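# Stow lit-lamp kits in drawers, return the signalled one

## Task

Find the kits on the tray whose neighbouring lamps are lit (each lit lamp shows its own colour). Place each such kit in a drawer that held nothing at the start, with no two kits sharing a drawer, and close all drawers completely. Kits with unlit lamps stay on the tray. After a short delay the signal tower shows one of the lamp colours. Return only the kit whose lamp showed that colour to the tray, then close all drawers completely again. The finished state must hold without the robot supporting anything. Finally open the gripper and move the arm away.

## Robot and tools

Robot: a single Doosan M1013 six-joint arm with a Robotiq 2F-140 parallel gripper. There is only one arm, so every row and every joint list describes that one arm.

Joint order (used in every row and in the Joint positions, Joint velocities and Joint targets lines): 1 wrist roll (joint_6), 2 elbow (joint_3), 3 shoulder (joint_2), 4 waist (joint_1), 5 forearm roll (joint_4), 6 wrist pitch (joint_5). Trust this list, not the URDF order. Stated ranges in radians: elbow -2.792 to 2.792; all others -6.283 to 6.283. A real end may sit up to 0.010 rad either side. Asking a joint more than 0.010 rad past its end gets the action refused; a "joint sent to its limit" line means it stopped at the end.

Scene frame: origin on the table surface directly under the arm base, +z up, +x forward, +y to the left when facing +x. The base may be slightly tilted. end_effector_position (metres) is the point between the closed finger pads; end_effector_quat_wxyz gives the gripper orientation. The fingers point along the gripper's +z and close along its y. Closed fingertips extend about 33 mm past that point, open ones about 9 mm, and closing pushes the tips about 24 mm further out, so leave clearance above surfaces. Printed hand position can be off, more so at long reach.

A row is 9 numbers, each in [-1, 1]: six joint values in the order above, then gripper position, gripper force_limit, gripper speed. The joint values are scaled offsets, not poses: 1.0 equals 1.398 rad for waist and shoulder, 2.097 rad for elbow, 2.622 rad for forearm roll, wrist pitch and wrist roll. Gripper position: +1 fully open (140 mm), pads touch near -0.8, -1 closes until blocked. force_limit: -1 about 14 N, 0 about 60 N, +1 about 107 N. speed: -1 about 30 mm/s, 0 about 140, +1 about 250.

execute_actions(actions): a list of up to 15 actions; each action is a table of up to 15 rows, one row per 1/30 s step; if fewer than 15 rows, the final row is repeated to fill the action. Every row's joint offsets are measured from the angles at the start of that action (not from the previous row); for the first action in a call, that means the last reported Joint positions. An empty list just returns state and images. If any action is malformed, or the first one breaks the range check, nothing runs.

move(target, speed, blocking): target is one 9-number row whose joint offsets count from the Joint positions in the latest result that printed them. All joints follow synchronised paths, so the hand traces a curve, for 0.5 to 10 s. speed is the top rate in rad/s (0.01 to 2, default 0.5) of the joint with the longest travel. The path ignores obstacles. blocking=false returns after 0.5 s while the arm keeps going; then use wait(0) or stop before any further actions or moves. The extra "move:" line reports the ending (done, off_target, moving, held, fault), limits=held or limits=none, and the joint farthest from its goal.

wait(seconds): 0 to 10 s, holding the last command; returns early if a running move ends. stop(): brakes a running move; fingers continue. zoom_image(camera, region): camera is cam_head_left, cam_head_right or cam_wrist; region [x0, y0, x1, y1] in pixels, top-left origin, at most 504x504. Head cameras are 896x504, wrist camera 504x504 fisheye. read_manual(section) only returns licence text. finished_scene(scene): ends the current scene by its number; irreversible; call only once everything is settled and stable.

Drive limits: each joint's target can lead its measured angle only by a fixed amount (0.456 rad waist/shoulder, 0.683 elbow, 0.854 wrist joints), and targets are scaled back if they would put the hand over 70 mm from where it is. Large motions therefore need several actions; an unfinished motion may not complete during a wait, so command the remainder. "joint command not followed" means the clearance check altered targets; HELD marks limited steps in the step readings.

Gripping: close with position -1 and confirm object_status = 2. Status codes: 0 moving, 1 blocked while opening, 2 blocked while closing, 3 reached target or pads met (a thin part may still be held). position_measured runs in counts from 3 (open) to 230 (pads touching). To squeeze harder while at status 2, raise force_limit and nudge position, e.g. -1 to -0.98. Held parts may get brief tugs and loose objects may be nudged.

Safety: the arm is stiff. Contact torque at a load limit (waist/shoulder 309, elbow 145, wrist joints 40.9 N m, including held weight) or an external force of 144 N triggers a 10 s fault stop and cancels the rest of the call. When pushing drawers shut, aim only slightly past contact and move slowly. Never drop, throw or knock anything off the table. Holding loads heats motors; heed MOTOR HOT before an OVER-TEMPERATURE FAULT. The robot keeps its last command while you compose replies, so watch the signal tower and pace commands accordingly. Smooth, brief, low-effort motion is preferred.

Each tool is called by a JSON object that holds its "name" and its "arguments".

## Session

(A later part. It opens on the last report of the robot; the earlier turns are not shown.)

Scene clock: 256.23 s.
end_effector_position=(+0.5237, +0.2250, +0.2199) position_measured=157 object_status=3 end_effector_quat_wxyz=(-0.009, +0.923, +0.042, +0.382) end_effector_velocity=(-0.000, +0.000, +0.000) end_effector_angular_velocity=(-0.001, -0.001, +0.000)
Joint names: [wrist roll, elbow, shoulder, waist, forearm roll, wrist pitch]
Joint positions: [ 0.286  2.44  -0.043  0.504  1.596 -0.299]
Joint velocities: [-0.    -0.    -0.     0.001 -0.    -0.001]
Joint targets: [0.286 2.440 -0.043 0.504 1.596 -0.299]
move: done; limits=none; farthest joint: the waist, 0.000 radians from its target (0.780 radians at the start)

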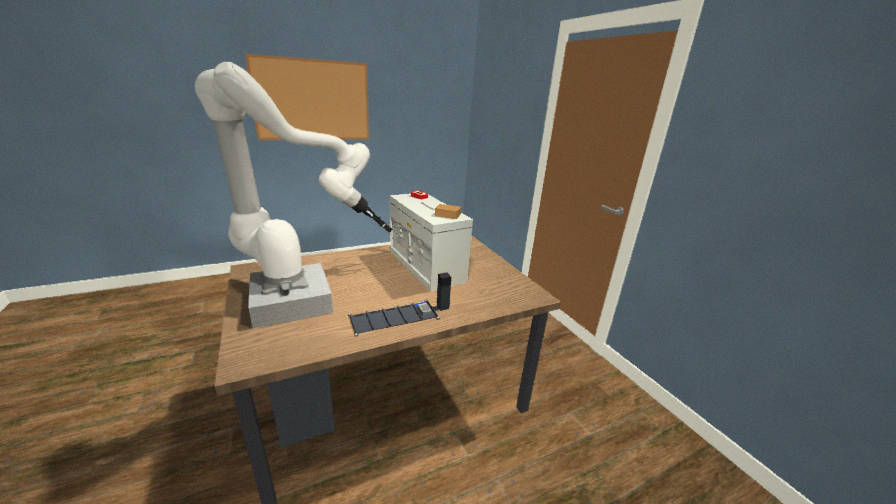

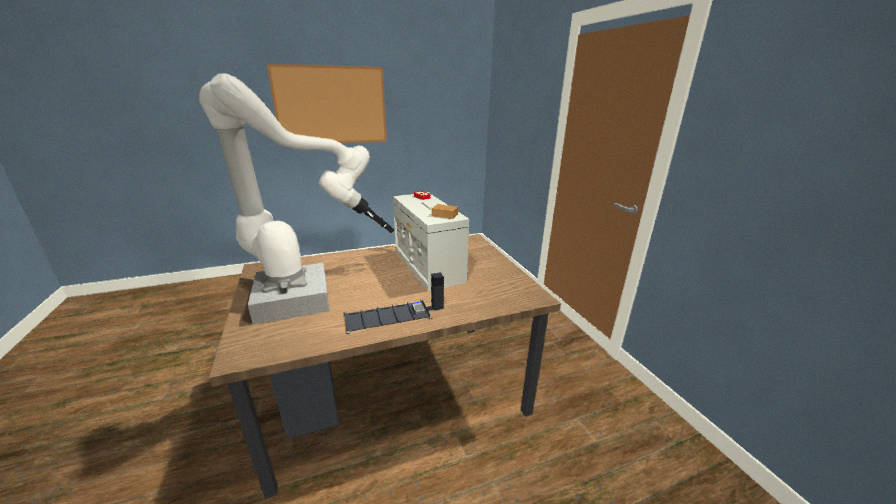

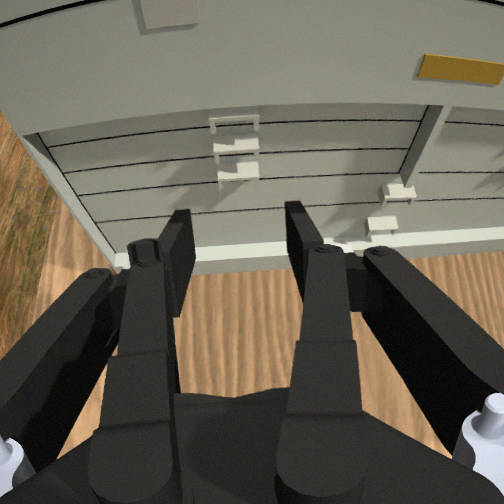

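{"name": "move", "arguments": {"target": [-0.0004,-0.0413,0.0612,-0.0464,-0.0168,0.0159,-0.22,0,0], "speed": 0.3}}

{"name": "execute_actions", "arguments": {"actions": [[[0,0,0,0,0,0,-1,0,-0.4]]]}}

{"name": "move", "arguments": {"target": [0.0004,0.041,-0.0613,0.0436,0.0168,-0.0159,-1,0,-0.4], "speed": 0.25}}

Scene clock: 264.17 s.
end_effector_position=(+0.5847, +0.2283, +0.2206) position_measured=157 object_status=3 end_effector_quat_wxyz=(-0.009, +0.923, +0.041, +0.383) end_effector_velocity=(+0.000, -0.000, -0.000) end_effector_angular_velocity=(+0.001, +0.000, -0.001)
Joint names: [wrist roll, elbow, shoulder, waist, forearm roll, wrist pitch]
Joint positions: [ 0.285  2.353  0.043  0.44   1.552 -0.257]
Joint velocities: [ 0.    -0.001  0.    -0.     0.001  0.   ]
Joint targets: [0.285 2.353 0.043 0.440 1.552 -0.257]
move: done; limits=none; farthest joint: the waist, 0.000 radians from its target (0.065 radians at the start)

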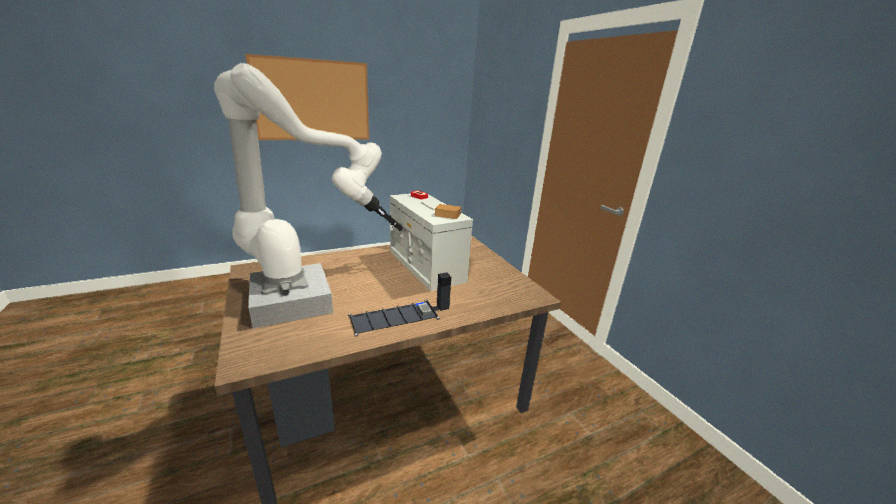

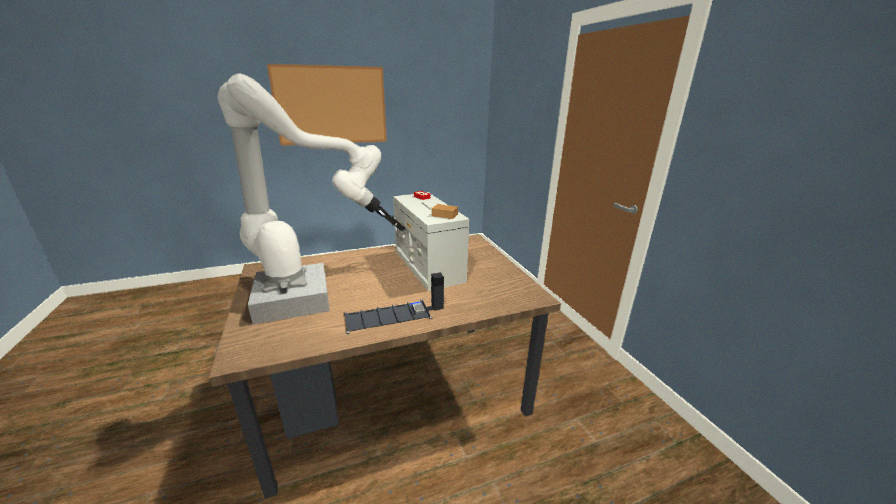

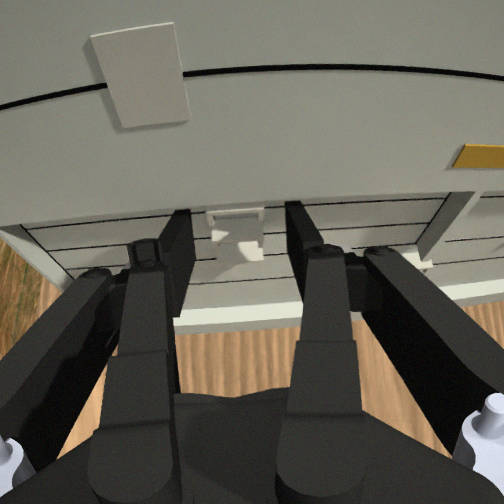

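Scene clock: 264.67 s.
end_effector_position=(+0.5847, +0.2284, +0.2206) position_measured=193 object_status=2 end_effector_quat_wxyz=(-0.009, +0.923, +0.041, +0.383) end_effector_velocity=(-0.000, -0.001, -0.000) end_effector_angular_velocity=(-0.002, +0.000, +0.000)
Joint names: [wrist roll, elbow, shoulder, waist, forearm roll, wrist pitch]
Joint positions: [ 0.285  2.353  0.043  0.44   1.552 -0.257]
Joint velocities: [-0.     0.001  0.    -0.    -0.001 -0.001]
Joint targets: [0.285 2.353 0.043 0.440 1.552 -0.257]
Step readings (joint positions):
0: [0.285 2.353 0.043 0.440 1.552 -0.257]
1: [0.285 2.353 0.043 0.440 1.552 -0.257]
2: [0.285 2.353 0.043 0.440 1.552 -0.257]
4: [0.285 2.353 0.043 0.440 1.552 -0.257]
8: [0.285 2.353 0.043 0.440 1.552 -0.257]
15: Joint positions above

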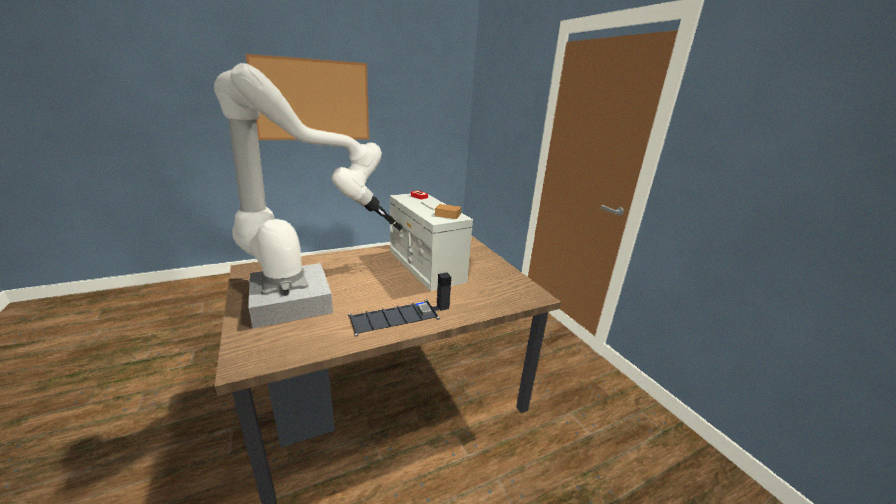

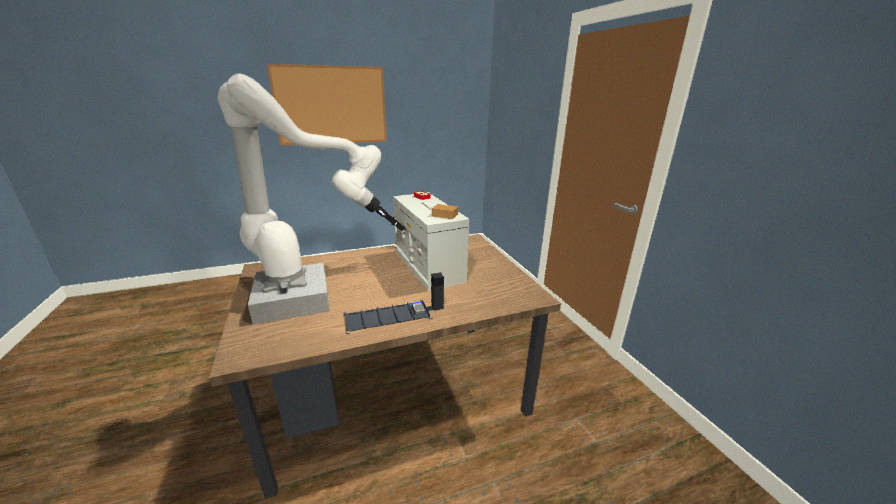

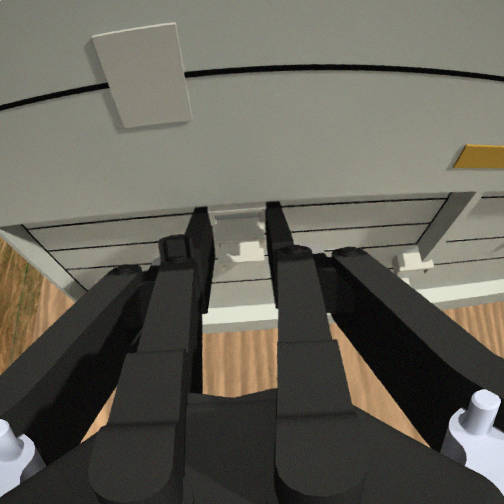

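Scene clock: 265.47 s.
end_effector_position=(+0.5250, +0.2233, +0.2205) position_measured=193 object_status=2 end_effector_quat_wxyz=(-0.009, +0.923, +0.041, +0.383) end_effector_velocity=(-0.001, -0.001, -0.000) end_effector_angular_velocity=(+0.000, +0.001, -0.002)
Joint names: [wrist roll, elbow, shoulder, waist, forearm roll, wrist pitch]
Joint positions: [ 0.286  2.439 -0.043  0.501  1.596 -0.299]
Joint velocities: [ 0.     0.001 -0.     0.     0.001 -0.001]
Joint targets: [0.286 2.439 -0.043 0.501 1.596 -0.299]
move: done; limits=none; farthest joint: the waist, 0.000 radians from its target (0.061 radians at the start)

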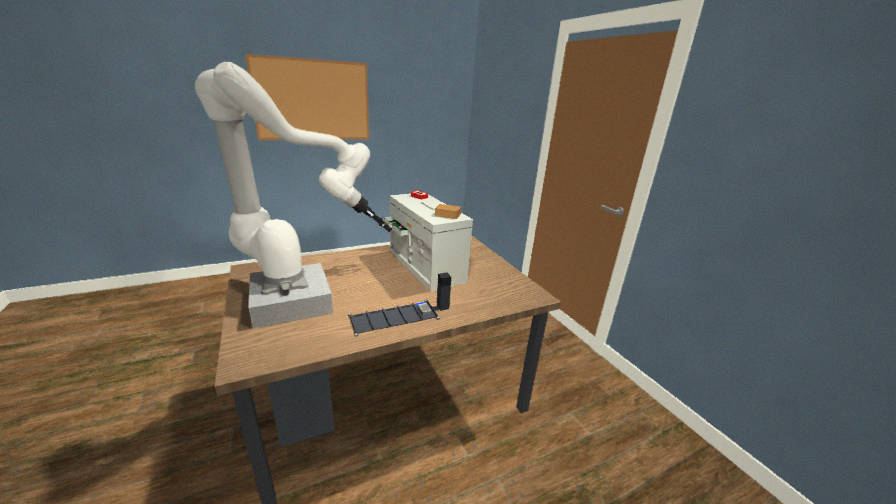

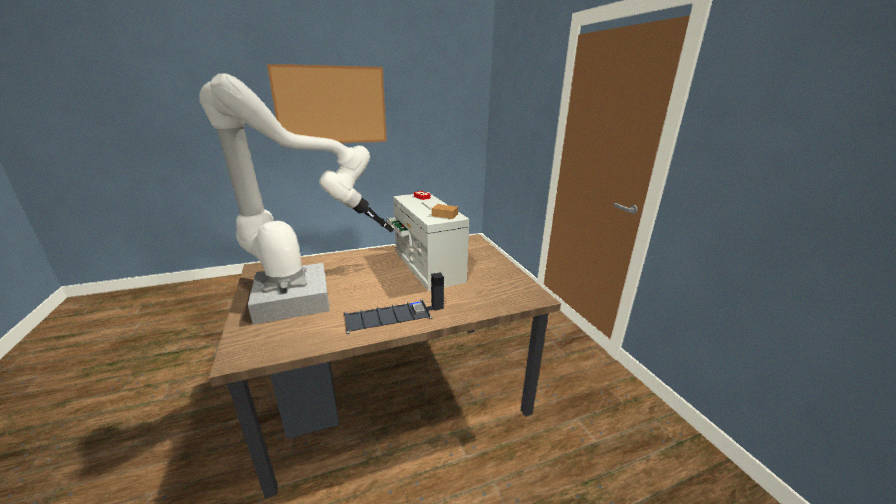

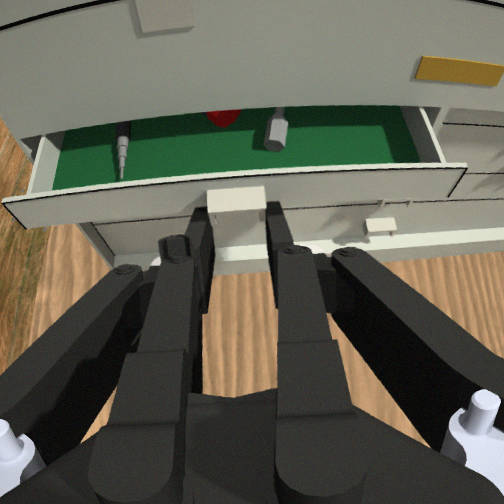

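{"name": "move", "arguments": {"target": [-0.0004,-0.0414,0.0619,-0.044,-0.017,0.016,-1,0,-0.4], "speed": 0.22}}

{"name": "execute_actions", "arguments": {"actions": [[[0,0,0,0,0,0,-0.22,0,0]]]}}

{"name": "move", "arguments": {"target": [0.0952,0.0102,0.0312,0.0006,-0.0919,-0.0036,-0.22,0,0], "speed": 0.8}}

Scene clock: 272.53 s.
end_effector_position=(+0.5853, +0.2285, +0.2207) position_measured=193 object_status=2 end_effector_quat_wxyz=(-0.009, +0.923, +0.041, +0.383) end_effector_velocity=(+0.001, -0.000, -0.001) end_effector_angular_velocity=(-0.002, +0.001, +0.000)
Joint names: [wrist roll, elbow, shoulder, waist, forearm roll, wrist pitch]
Joint positions: [ 0.285  2.352  0.044  0.439  1.551 -0.257]
Joint velocities: [-0.001 -0.001  0.002 -0.001 -0.001 -0.   ]
Joint targets: [0.285 2.352 0.044 0.439 1.551 -0.257]
move: done; limits=none; farthest joint: the waist, 0.000 radians from its target (0.061 radians at the start)

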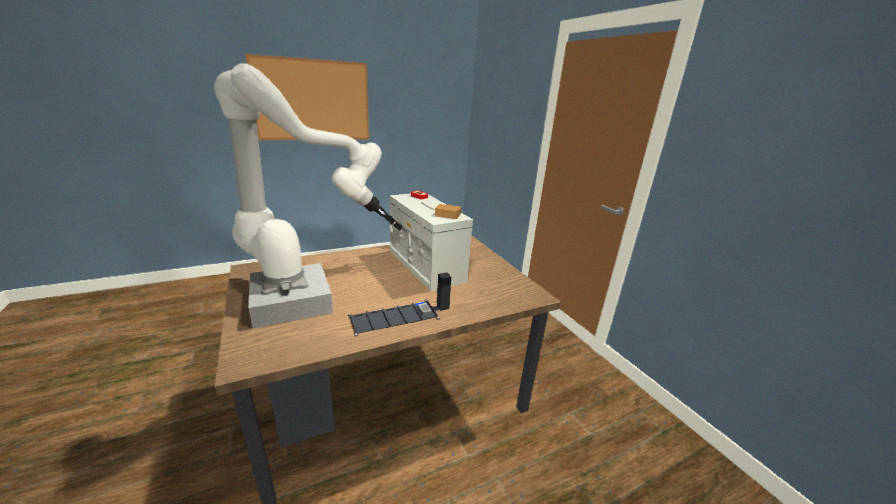

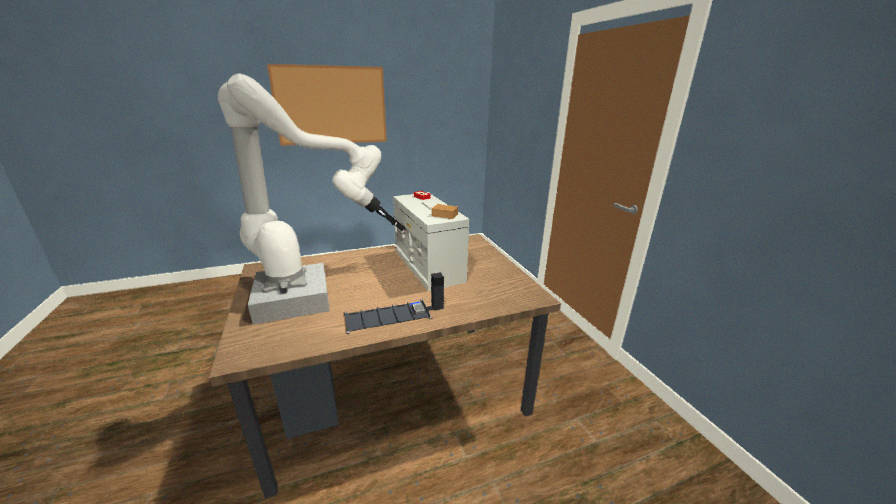

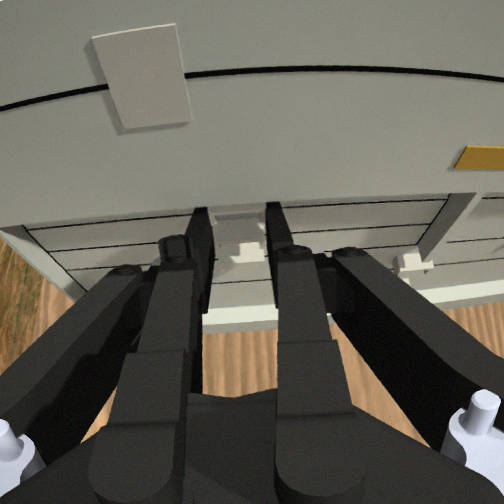

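Scene clock: 273.03 s.
end_effector_position=(+0.5854, +0.2284, +0.2207) position_measured=157 object_status=3 end_effector_quat_wxyz=(-0.009, +0.923, +0.041, +0.383) end_effector_velocity=(-0.000, +0.000, +0.000) end_effector_angular_velocity=(+0.002, +0.000, -0.002)
Joint names: [wrist roll, elbow, shoulder, waist, forearm roll, wrist pitch]
Joint positions: [ 0.285  2.352  0.044  0.439  1.551 -0.257]
Joint velocities: [ 0.002  0.    -0.     0.001  0.002 -0.   ]
Joint targets: [0.285 2.352 0.044 0.439 1.551 -0.257]
Step readings (joint positions):
0: [0.285 2.352 0.044 0.439 1.551 -0.257]
1: [0.285 2.352 0.044 0.439 1.551 -0.257]
2: [0.285 2.352 0.044 0.439 1.551 -0.257]
4: [0.285 2.352 0.044 0.439 1.551 -0.257]
8: [0.285 2.352 0.044 0.439 1.551 -0.257]
15: Joint positions above

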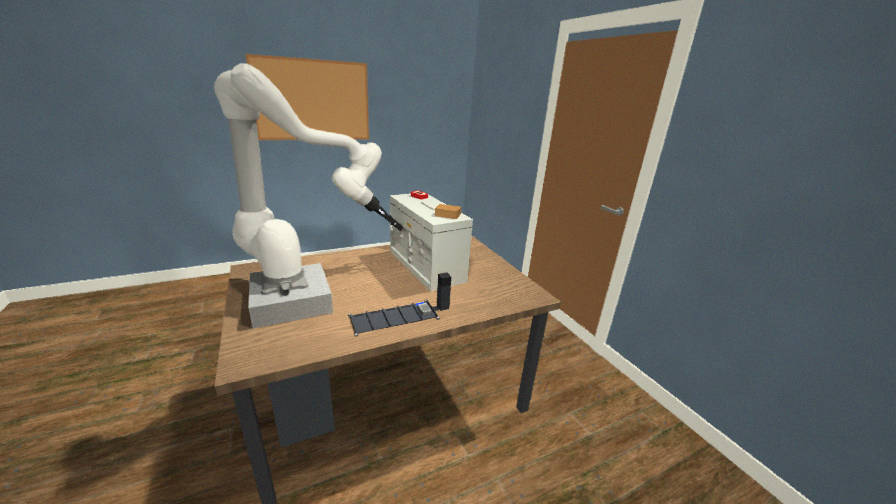

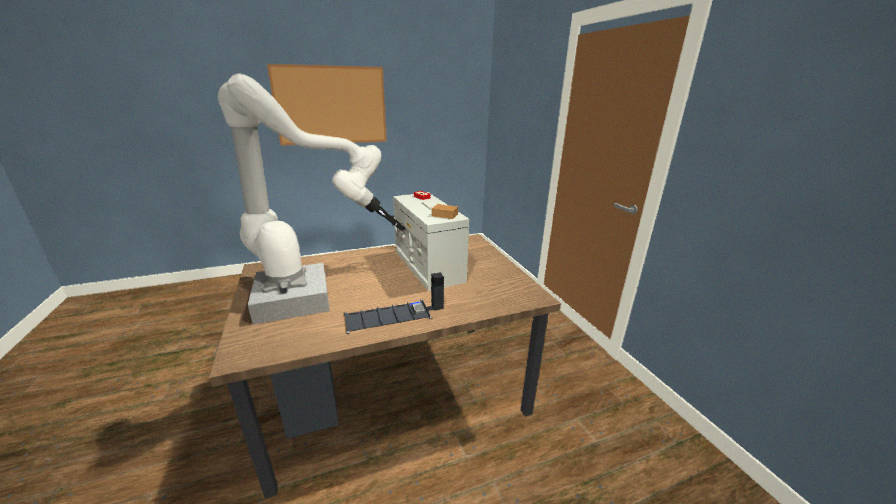

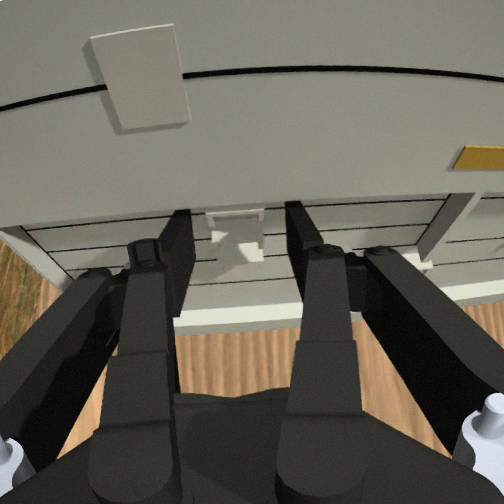

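Scene clock: 273.87 s.
end_effector_position=(+0.5848, +0.2282, +0.1951) position_measured=157 object_status=3 end_effector_quat_wxyz=(-0.009, +0.923, +0.041, +0.383) end_effector_velocity=(-0.000, +0.000, -0.000) end_effector_angular_velocity=(-0.001, +0.000, +0.001)
Joint names: [wrist roll, elbow, shoulder, waist, forearm roll, wrist pitch]
Joint positions: [ 0.535  2.373  0.087  0.44   1.31  -0.266]
Joint velocities: [-0.     0.     0.     0.    -0.001  0.   ]
Joint targets: [0.535 2.373 0.087 0.440 1.310 -0.266]
move: done; limits=none; farthest joint: the waist, 0.000 radians from its target (0.001 radians at the start)

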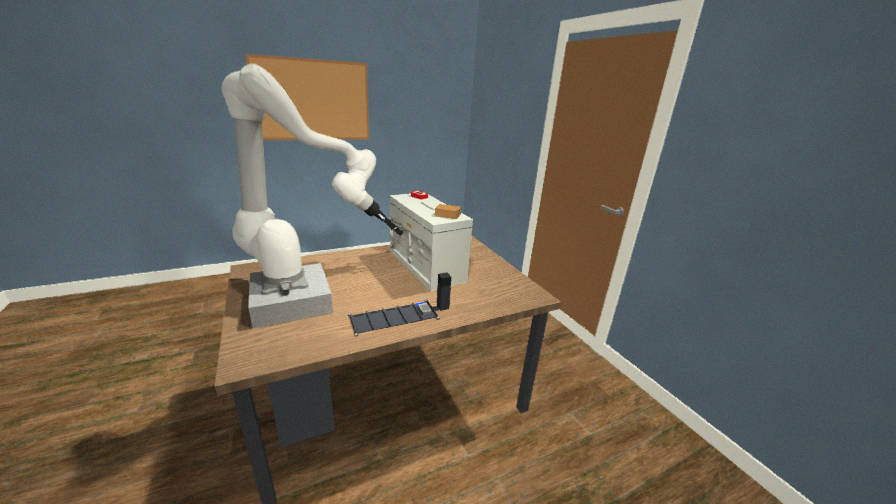

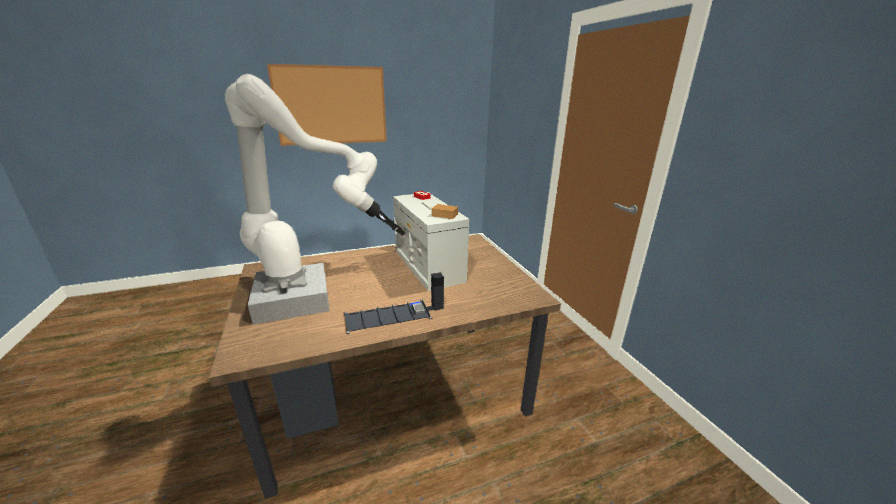

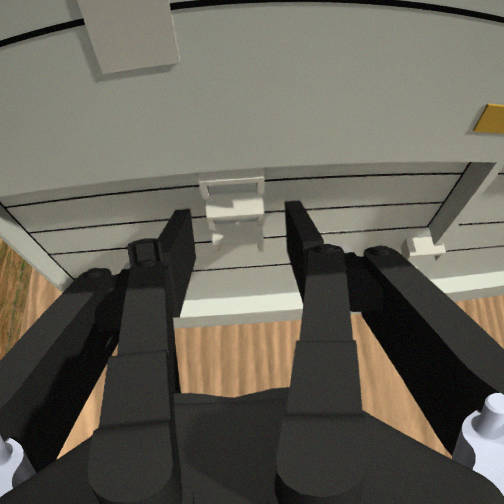

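{"name": "execute_actions", "arguments": {"actions": [[[0,0,0,0.001,0,0,-1,0,-0.4]]]}}

{"name": "move", "arguments": {"target": [-0.0032,0.0419,-0.0582,0.0436,0.0214,-0.0148,-1,0,-0.4], "speed": 0.25}}

Scene clock: 276.23 s.
end_effector_position=(+0.5845, +0.2291, +0.1951) position_measured=193 object_status=2 end_effector_quat_wxyz=(-0.009, +0.923, +0.042, +0.383) end_effector_velocity=(+0.000, -0.000, -0.000) end_effector_angular_velocity=(-0.001, +0.000, +0.000)
Joint names: [wrist roll, elbow, shoulder, waist, forearm roll, wrist pitch]
Joint positions: [ 0.535  2.373  0.087  0.441  1.31  -0.266]
Joint velocities: [ 0.     0.     0.001 -0.    -0.    -0.   ]
Joint targets: [0.535 2.373 0.087 0.441 1.310 -0.266]
Step readings (joint positions):
0: [0.535 2.373 0.087 0.440 1.310 -0.266]
1: [0.535 2.373 0.087 0.440 1.310 -0.266]
2: [0.535 2.373 0.087 0.440 1.310 -0.266]
4: [0.535 2.373 0.087 0.441 1.310 -0.266]
8: [0.535 2.373 0.087 0.441 1.310 -0.266]
15: Joint positions above

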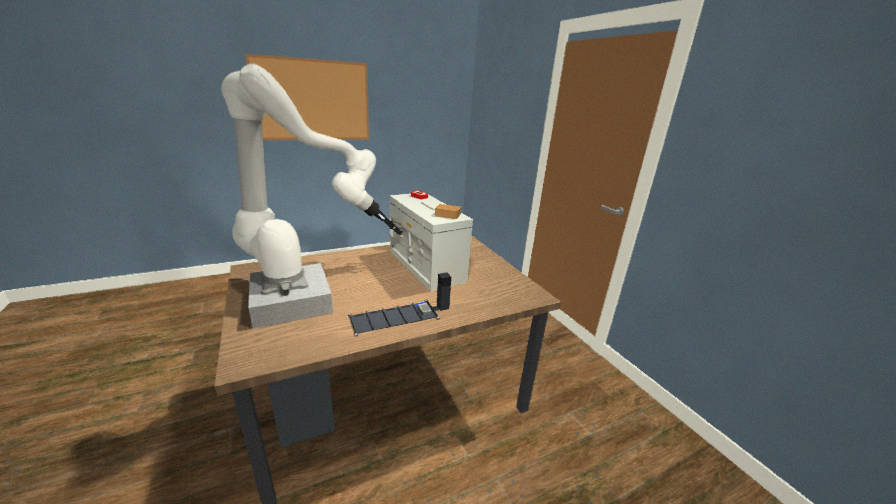

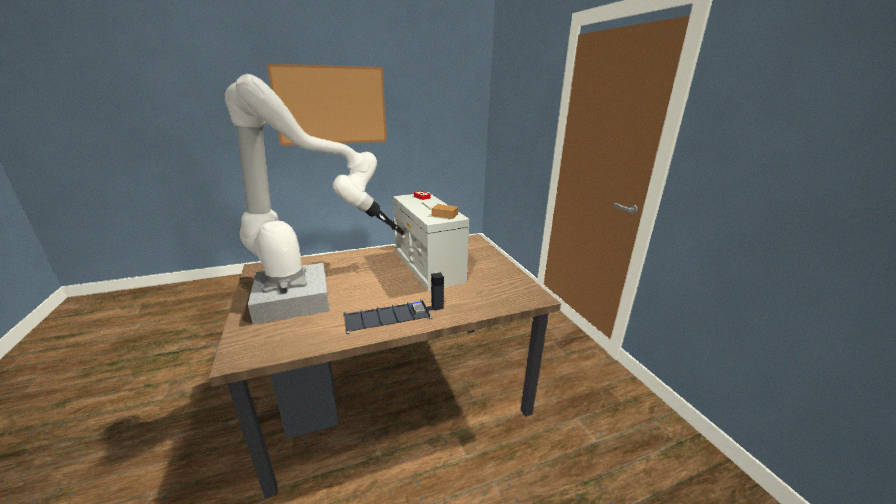

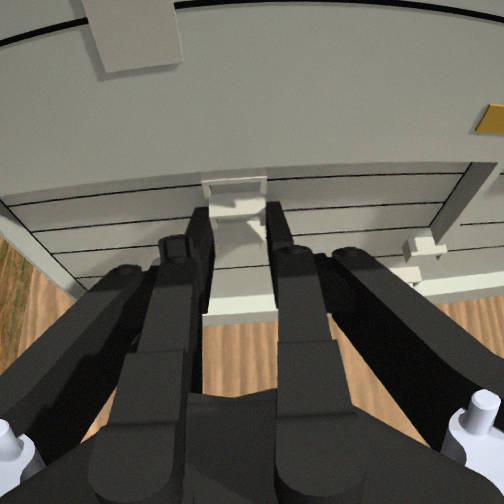

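Scene clock: 277.03 s.
end_effector_position=(+0.5248, +0.2239, +0.1952) position_measured=193 object_status=2 end_effector_quat_wxyz=(-0.009, +0.923, +0.041, +0.383) end_effector_velocity=(-0.001, -0.000, -0.001) end_effector_angular_velocity=(+0.001, +0.001, -0.001)
Joint names: [wrist roll, elbow, shoulder, waist, forearm roll, wrist pitch]
Joint positions: [ 0.526  2.461  0.006  0.502  1.366 -0.305]
Joint velocities: [ 0.002  0.001 -0.     0.     0.001  0.001]
Joint targets: [0.526 2.461 0.006 0.502 1.366 -0.305]
move: done; limits=none; farthest joint: the waist, 0.000 radians from its target (0.061 radians at the start)

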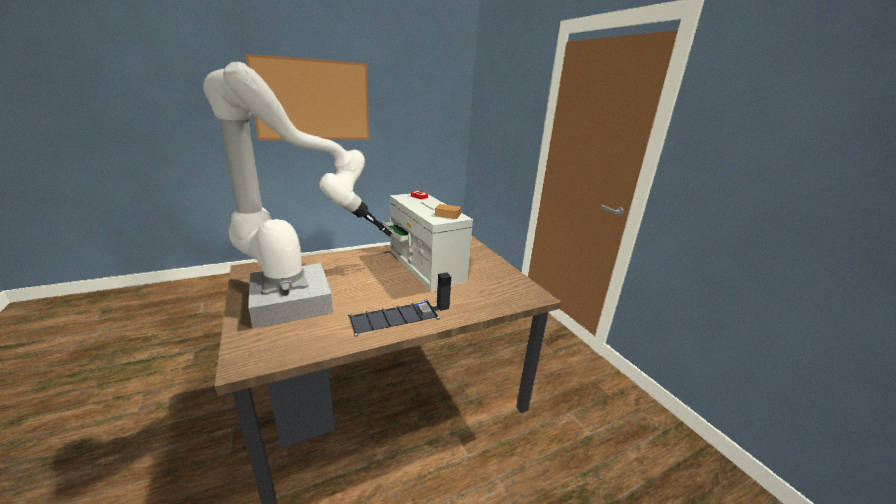

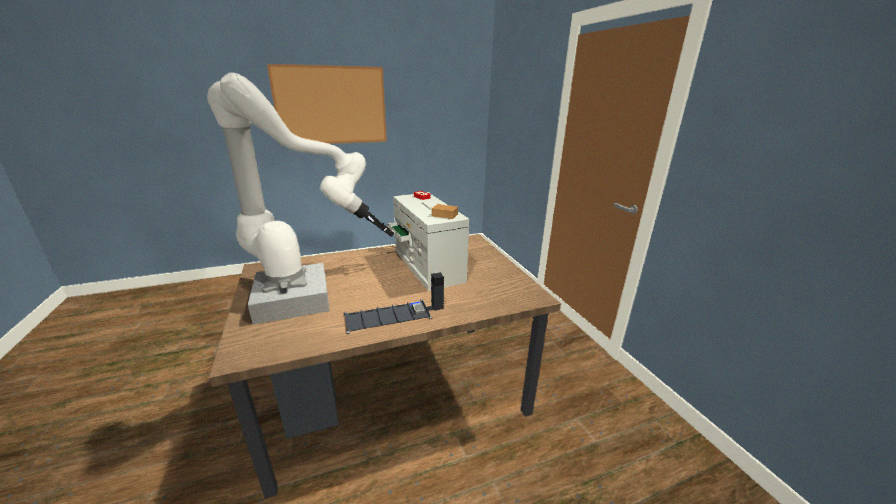

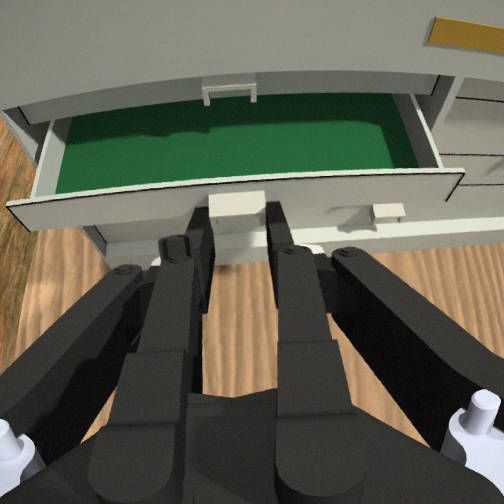

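{"name": "move", "arguments": {"target": [-0.0159,0.0382,-0.0614,0.0592,0.0398,-0.0193,-1,0,-0.4], "speed": 0.28}}

{"name": "execute_actions", "arguments": {"actions": [[[0,0,0,0,0,0,0.3,0,0.5]]]}}

{"name": "move", "arguments": {"target": [0,0,-0.143,0,0,0,0.3,0,0.5], "speed": 0.7}}

{"name": "move", "arguments": {"target": [0.2178,-0.115,0.093,-0.8155,-0.561,0.5133,0.3,0,0.5], "speed": 1.7}}

Scene clock: 288.87 s.
end_effector_position=(+0.4651, +0.2188, +0.1952) position_measured=193 object_status=2 end_effector_quat_wxyz=(-0.009, +0.923, +0.041, +0.383) end_effector_velocity=(-0.001, -0.000, -0.000) end_effector_angular_velocity=(-0.001, +0.000, +0.000)
Joint names: [wrist roll, elbow, shoulder, waist, forearm roll, wrist pitch]
Joint positions: [ 0.484  2.541 -0.08   0.585  1.471 -0.356]
Joint velocities: [-0.001  0.001 -0.     0.     0.    -0.001]
Joint targets: [0.484 2.541 -0.080 0.585 1.471 -0.356]
move: done; limits=none; farthest joint: the waist, 0.000 radians from its target (0.083 radians at the start)

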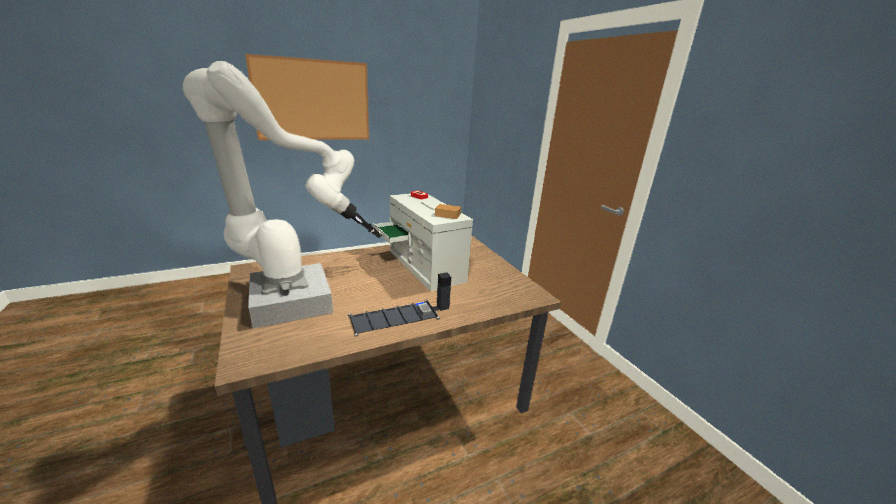

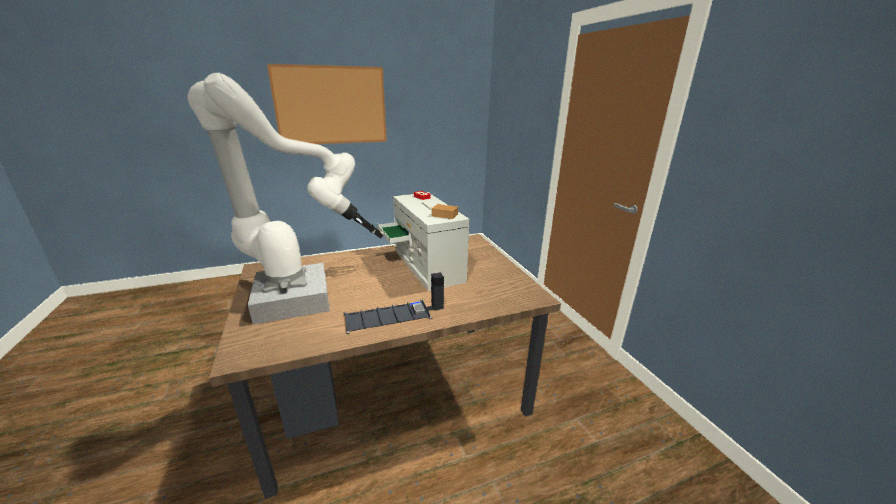

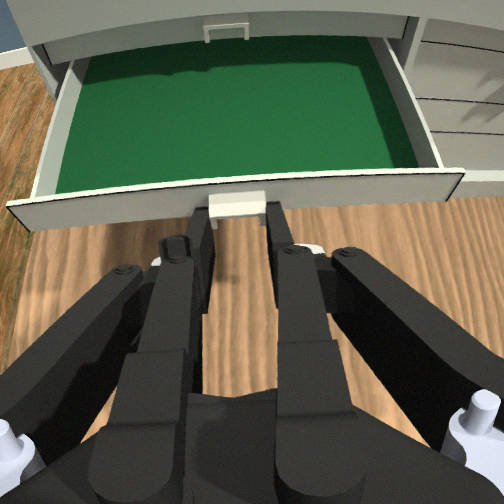

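Scene clock: 289.37 s.
end_effector_position=(+0.4651, +0.2188, +0.1952) position_measured=91 object_status=0 end_effector_quat_wxyz=(-0.009, +0.923, +0.041, +0.383) end_effector_velocity=(+0.000, +0.000, +0.000) end_effector_angular_velocity=(+0.000, -0.001, +0.000)
Joint names: [wrist roll, elbow, shoulder, waist, forearm roll, wrist pitch]
Joint positions: [ 0.484  2.541 -0.08   0.585  1.471 -0.356]
Joint velocities: [ 0.    -0.    -0.    -0.    -0.001  0.   ]
Joint targets: [0.484 2.541 -0.080 0.585 1.471 -0.356]
Step readings (joint positions):
0: [0.484 2.541 -0.080 0.585 1.471 -0.356]
1: [0.484 2.541 -0.080 0.585 1.471 -0.356]
2: [0.484 2.541 -0.080 0.585 1.471 -0.356]
4: [0.484 2.541 -0.080 0.585 1.471 -0.356]
8: [0.484 2.541 -0.080 0.585 1.471 -0.356]
15: Joint positions above

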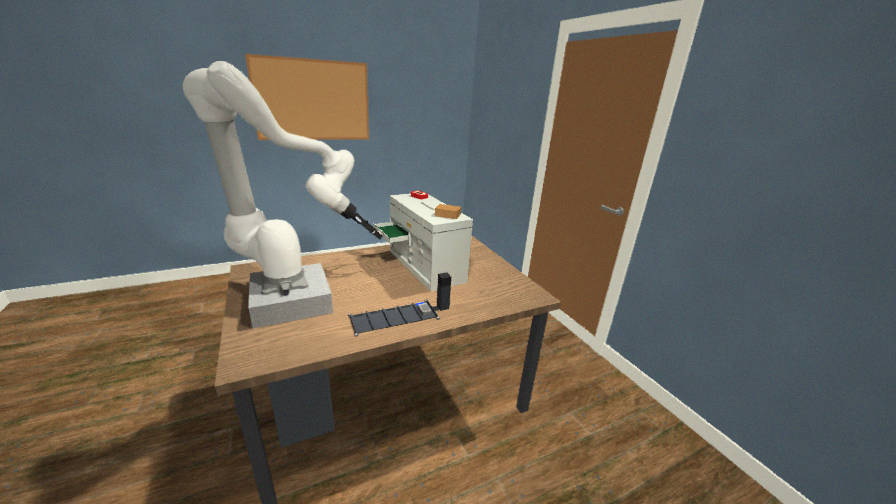

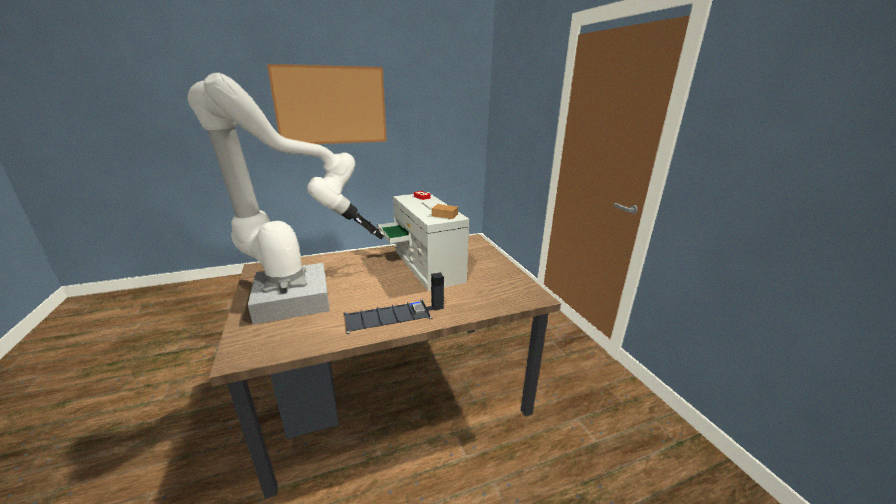

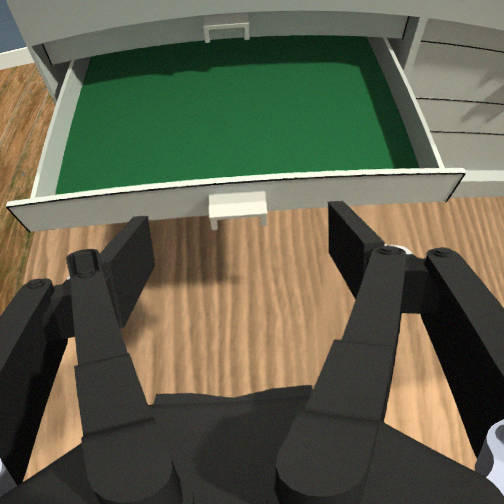

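Scene clock: 290.17 s.
end_effector_position=(+0.4651, +0.2204, +0.2969) position_measured=91 object_status=3 end_effector_quat_wxyz=(-0.058, +0.886, +0.022, +0.460) end_effector_velocity=(+0.000, -0.000, +0.001) end_effector_angular_velocity=(-0.001, -0.002, +0.001)
Joint names: [wrist roll, elbow, shoulder, waist, forearm roll, wrist pitch]
Joint positions: [ 0.484  2.541 -0.28   0.585  1.471 -0.356]
Joint velocities: [-0.001 -0.    -0.001  0.    -0.001 -0.001]
Joint targets: [0.484 2.541 -0.280 0.585 1.471 -0.356]
move: done; limits=none; farthest joint: the waist, 0.000 radians from its target (0.000 radians at the start)

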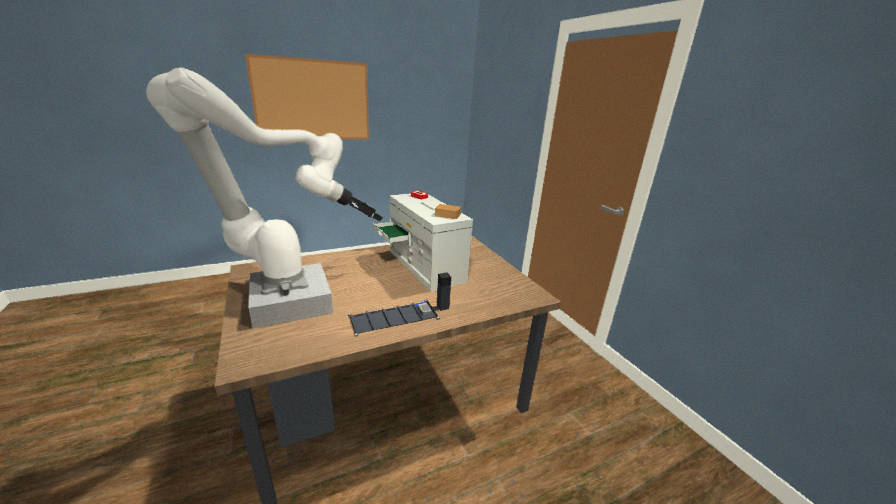

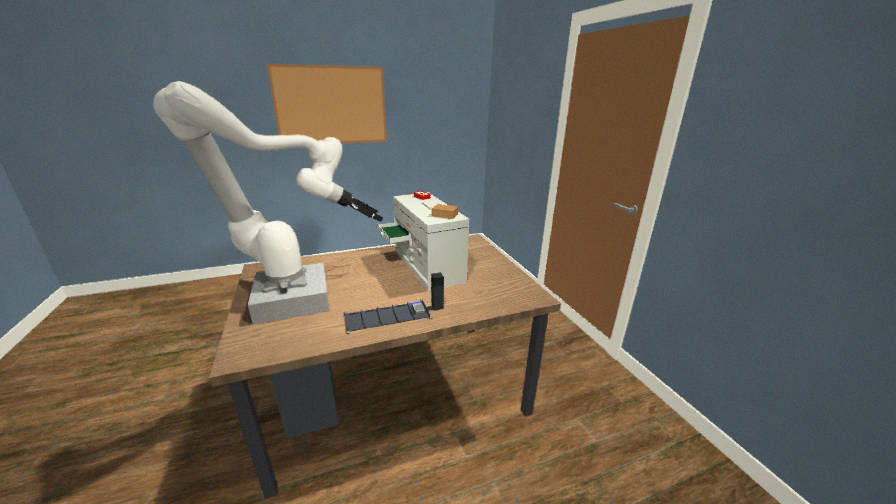

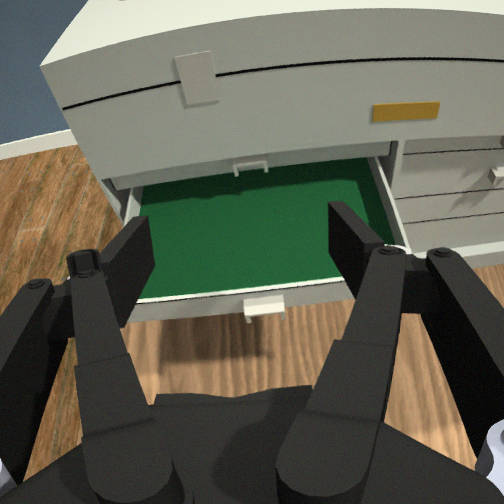

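Scene clock: 292.00 s.
end_effector_position=(+0.3389, -0.1635, +0.2265) position_measured=91 object_status=3 end_effector_quat_wxyz=(+0.008, +1.000, -0.015, +0.002) end_effector_velocity=(-0.000, -0.000, -0.000) end_effector_angular_velocity=(+0.001, +0.000, -0.002)
Joint names: [wrist roll, elbow, shoulder, waist, forearm roll, wrist pitch]
Joint positions: [ 1.055  2.3   -0.15  -0.555  0.     0.99 ]
Joint velocities: [ 0.001 -0.     0.    -0.001  0.001  0.   ]
Joint targets: [1.055 2.300 -0.150 -0.555 -0.000 0.990]
move: done; limits=none; farthest joint: the waist, 0.000 radians from its target (1.140 radians at the start)

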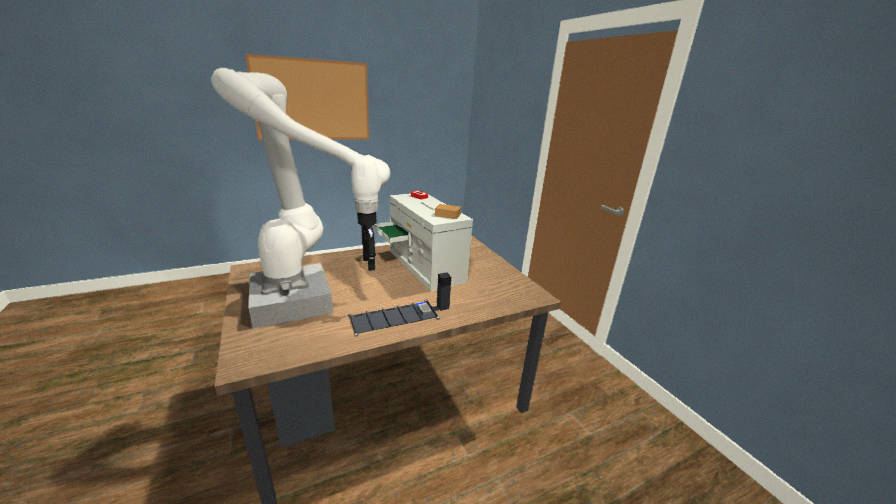

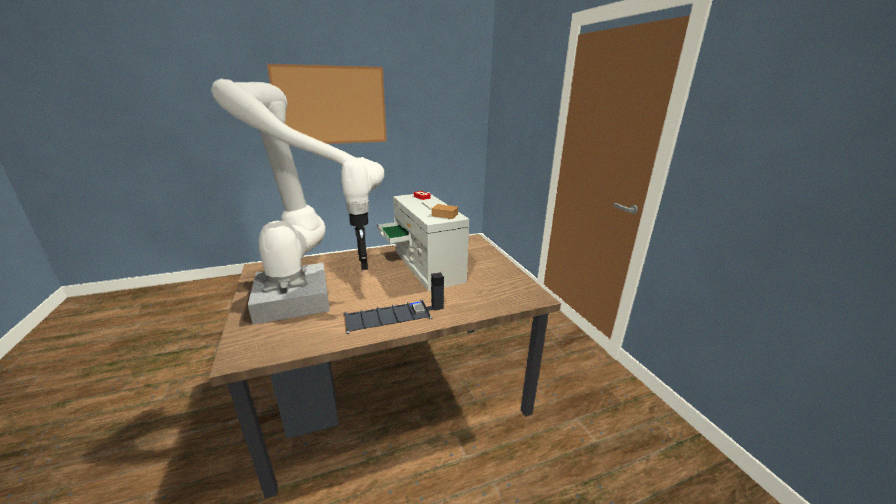

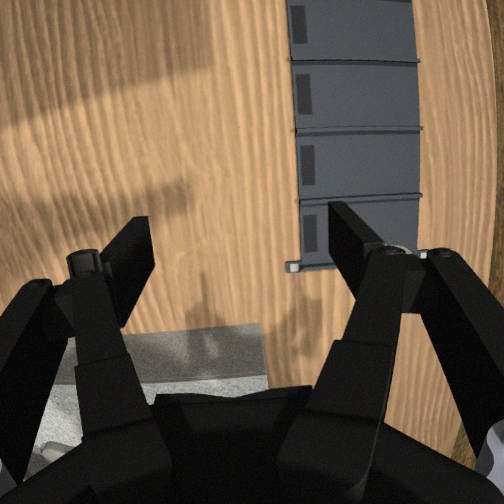

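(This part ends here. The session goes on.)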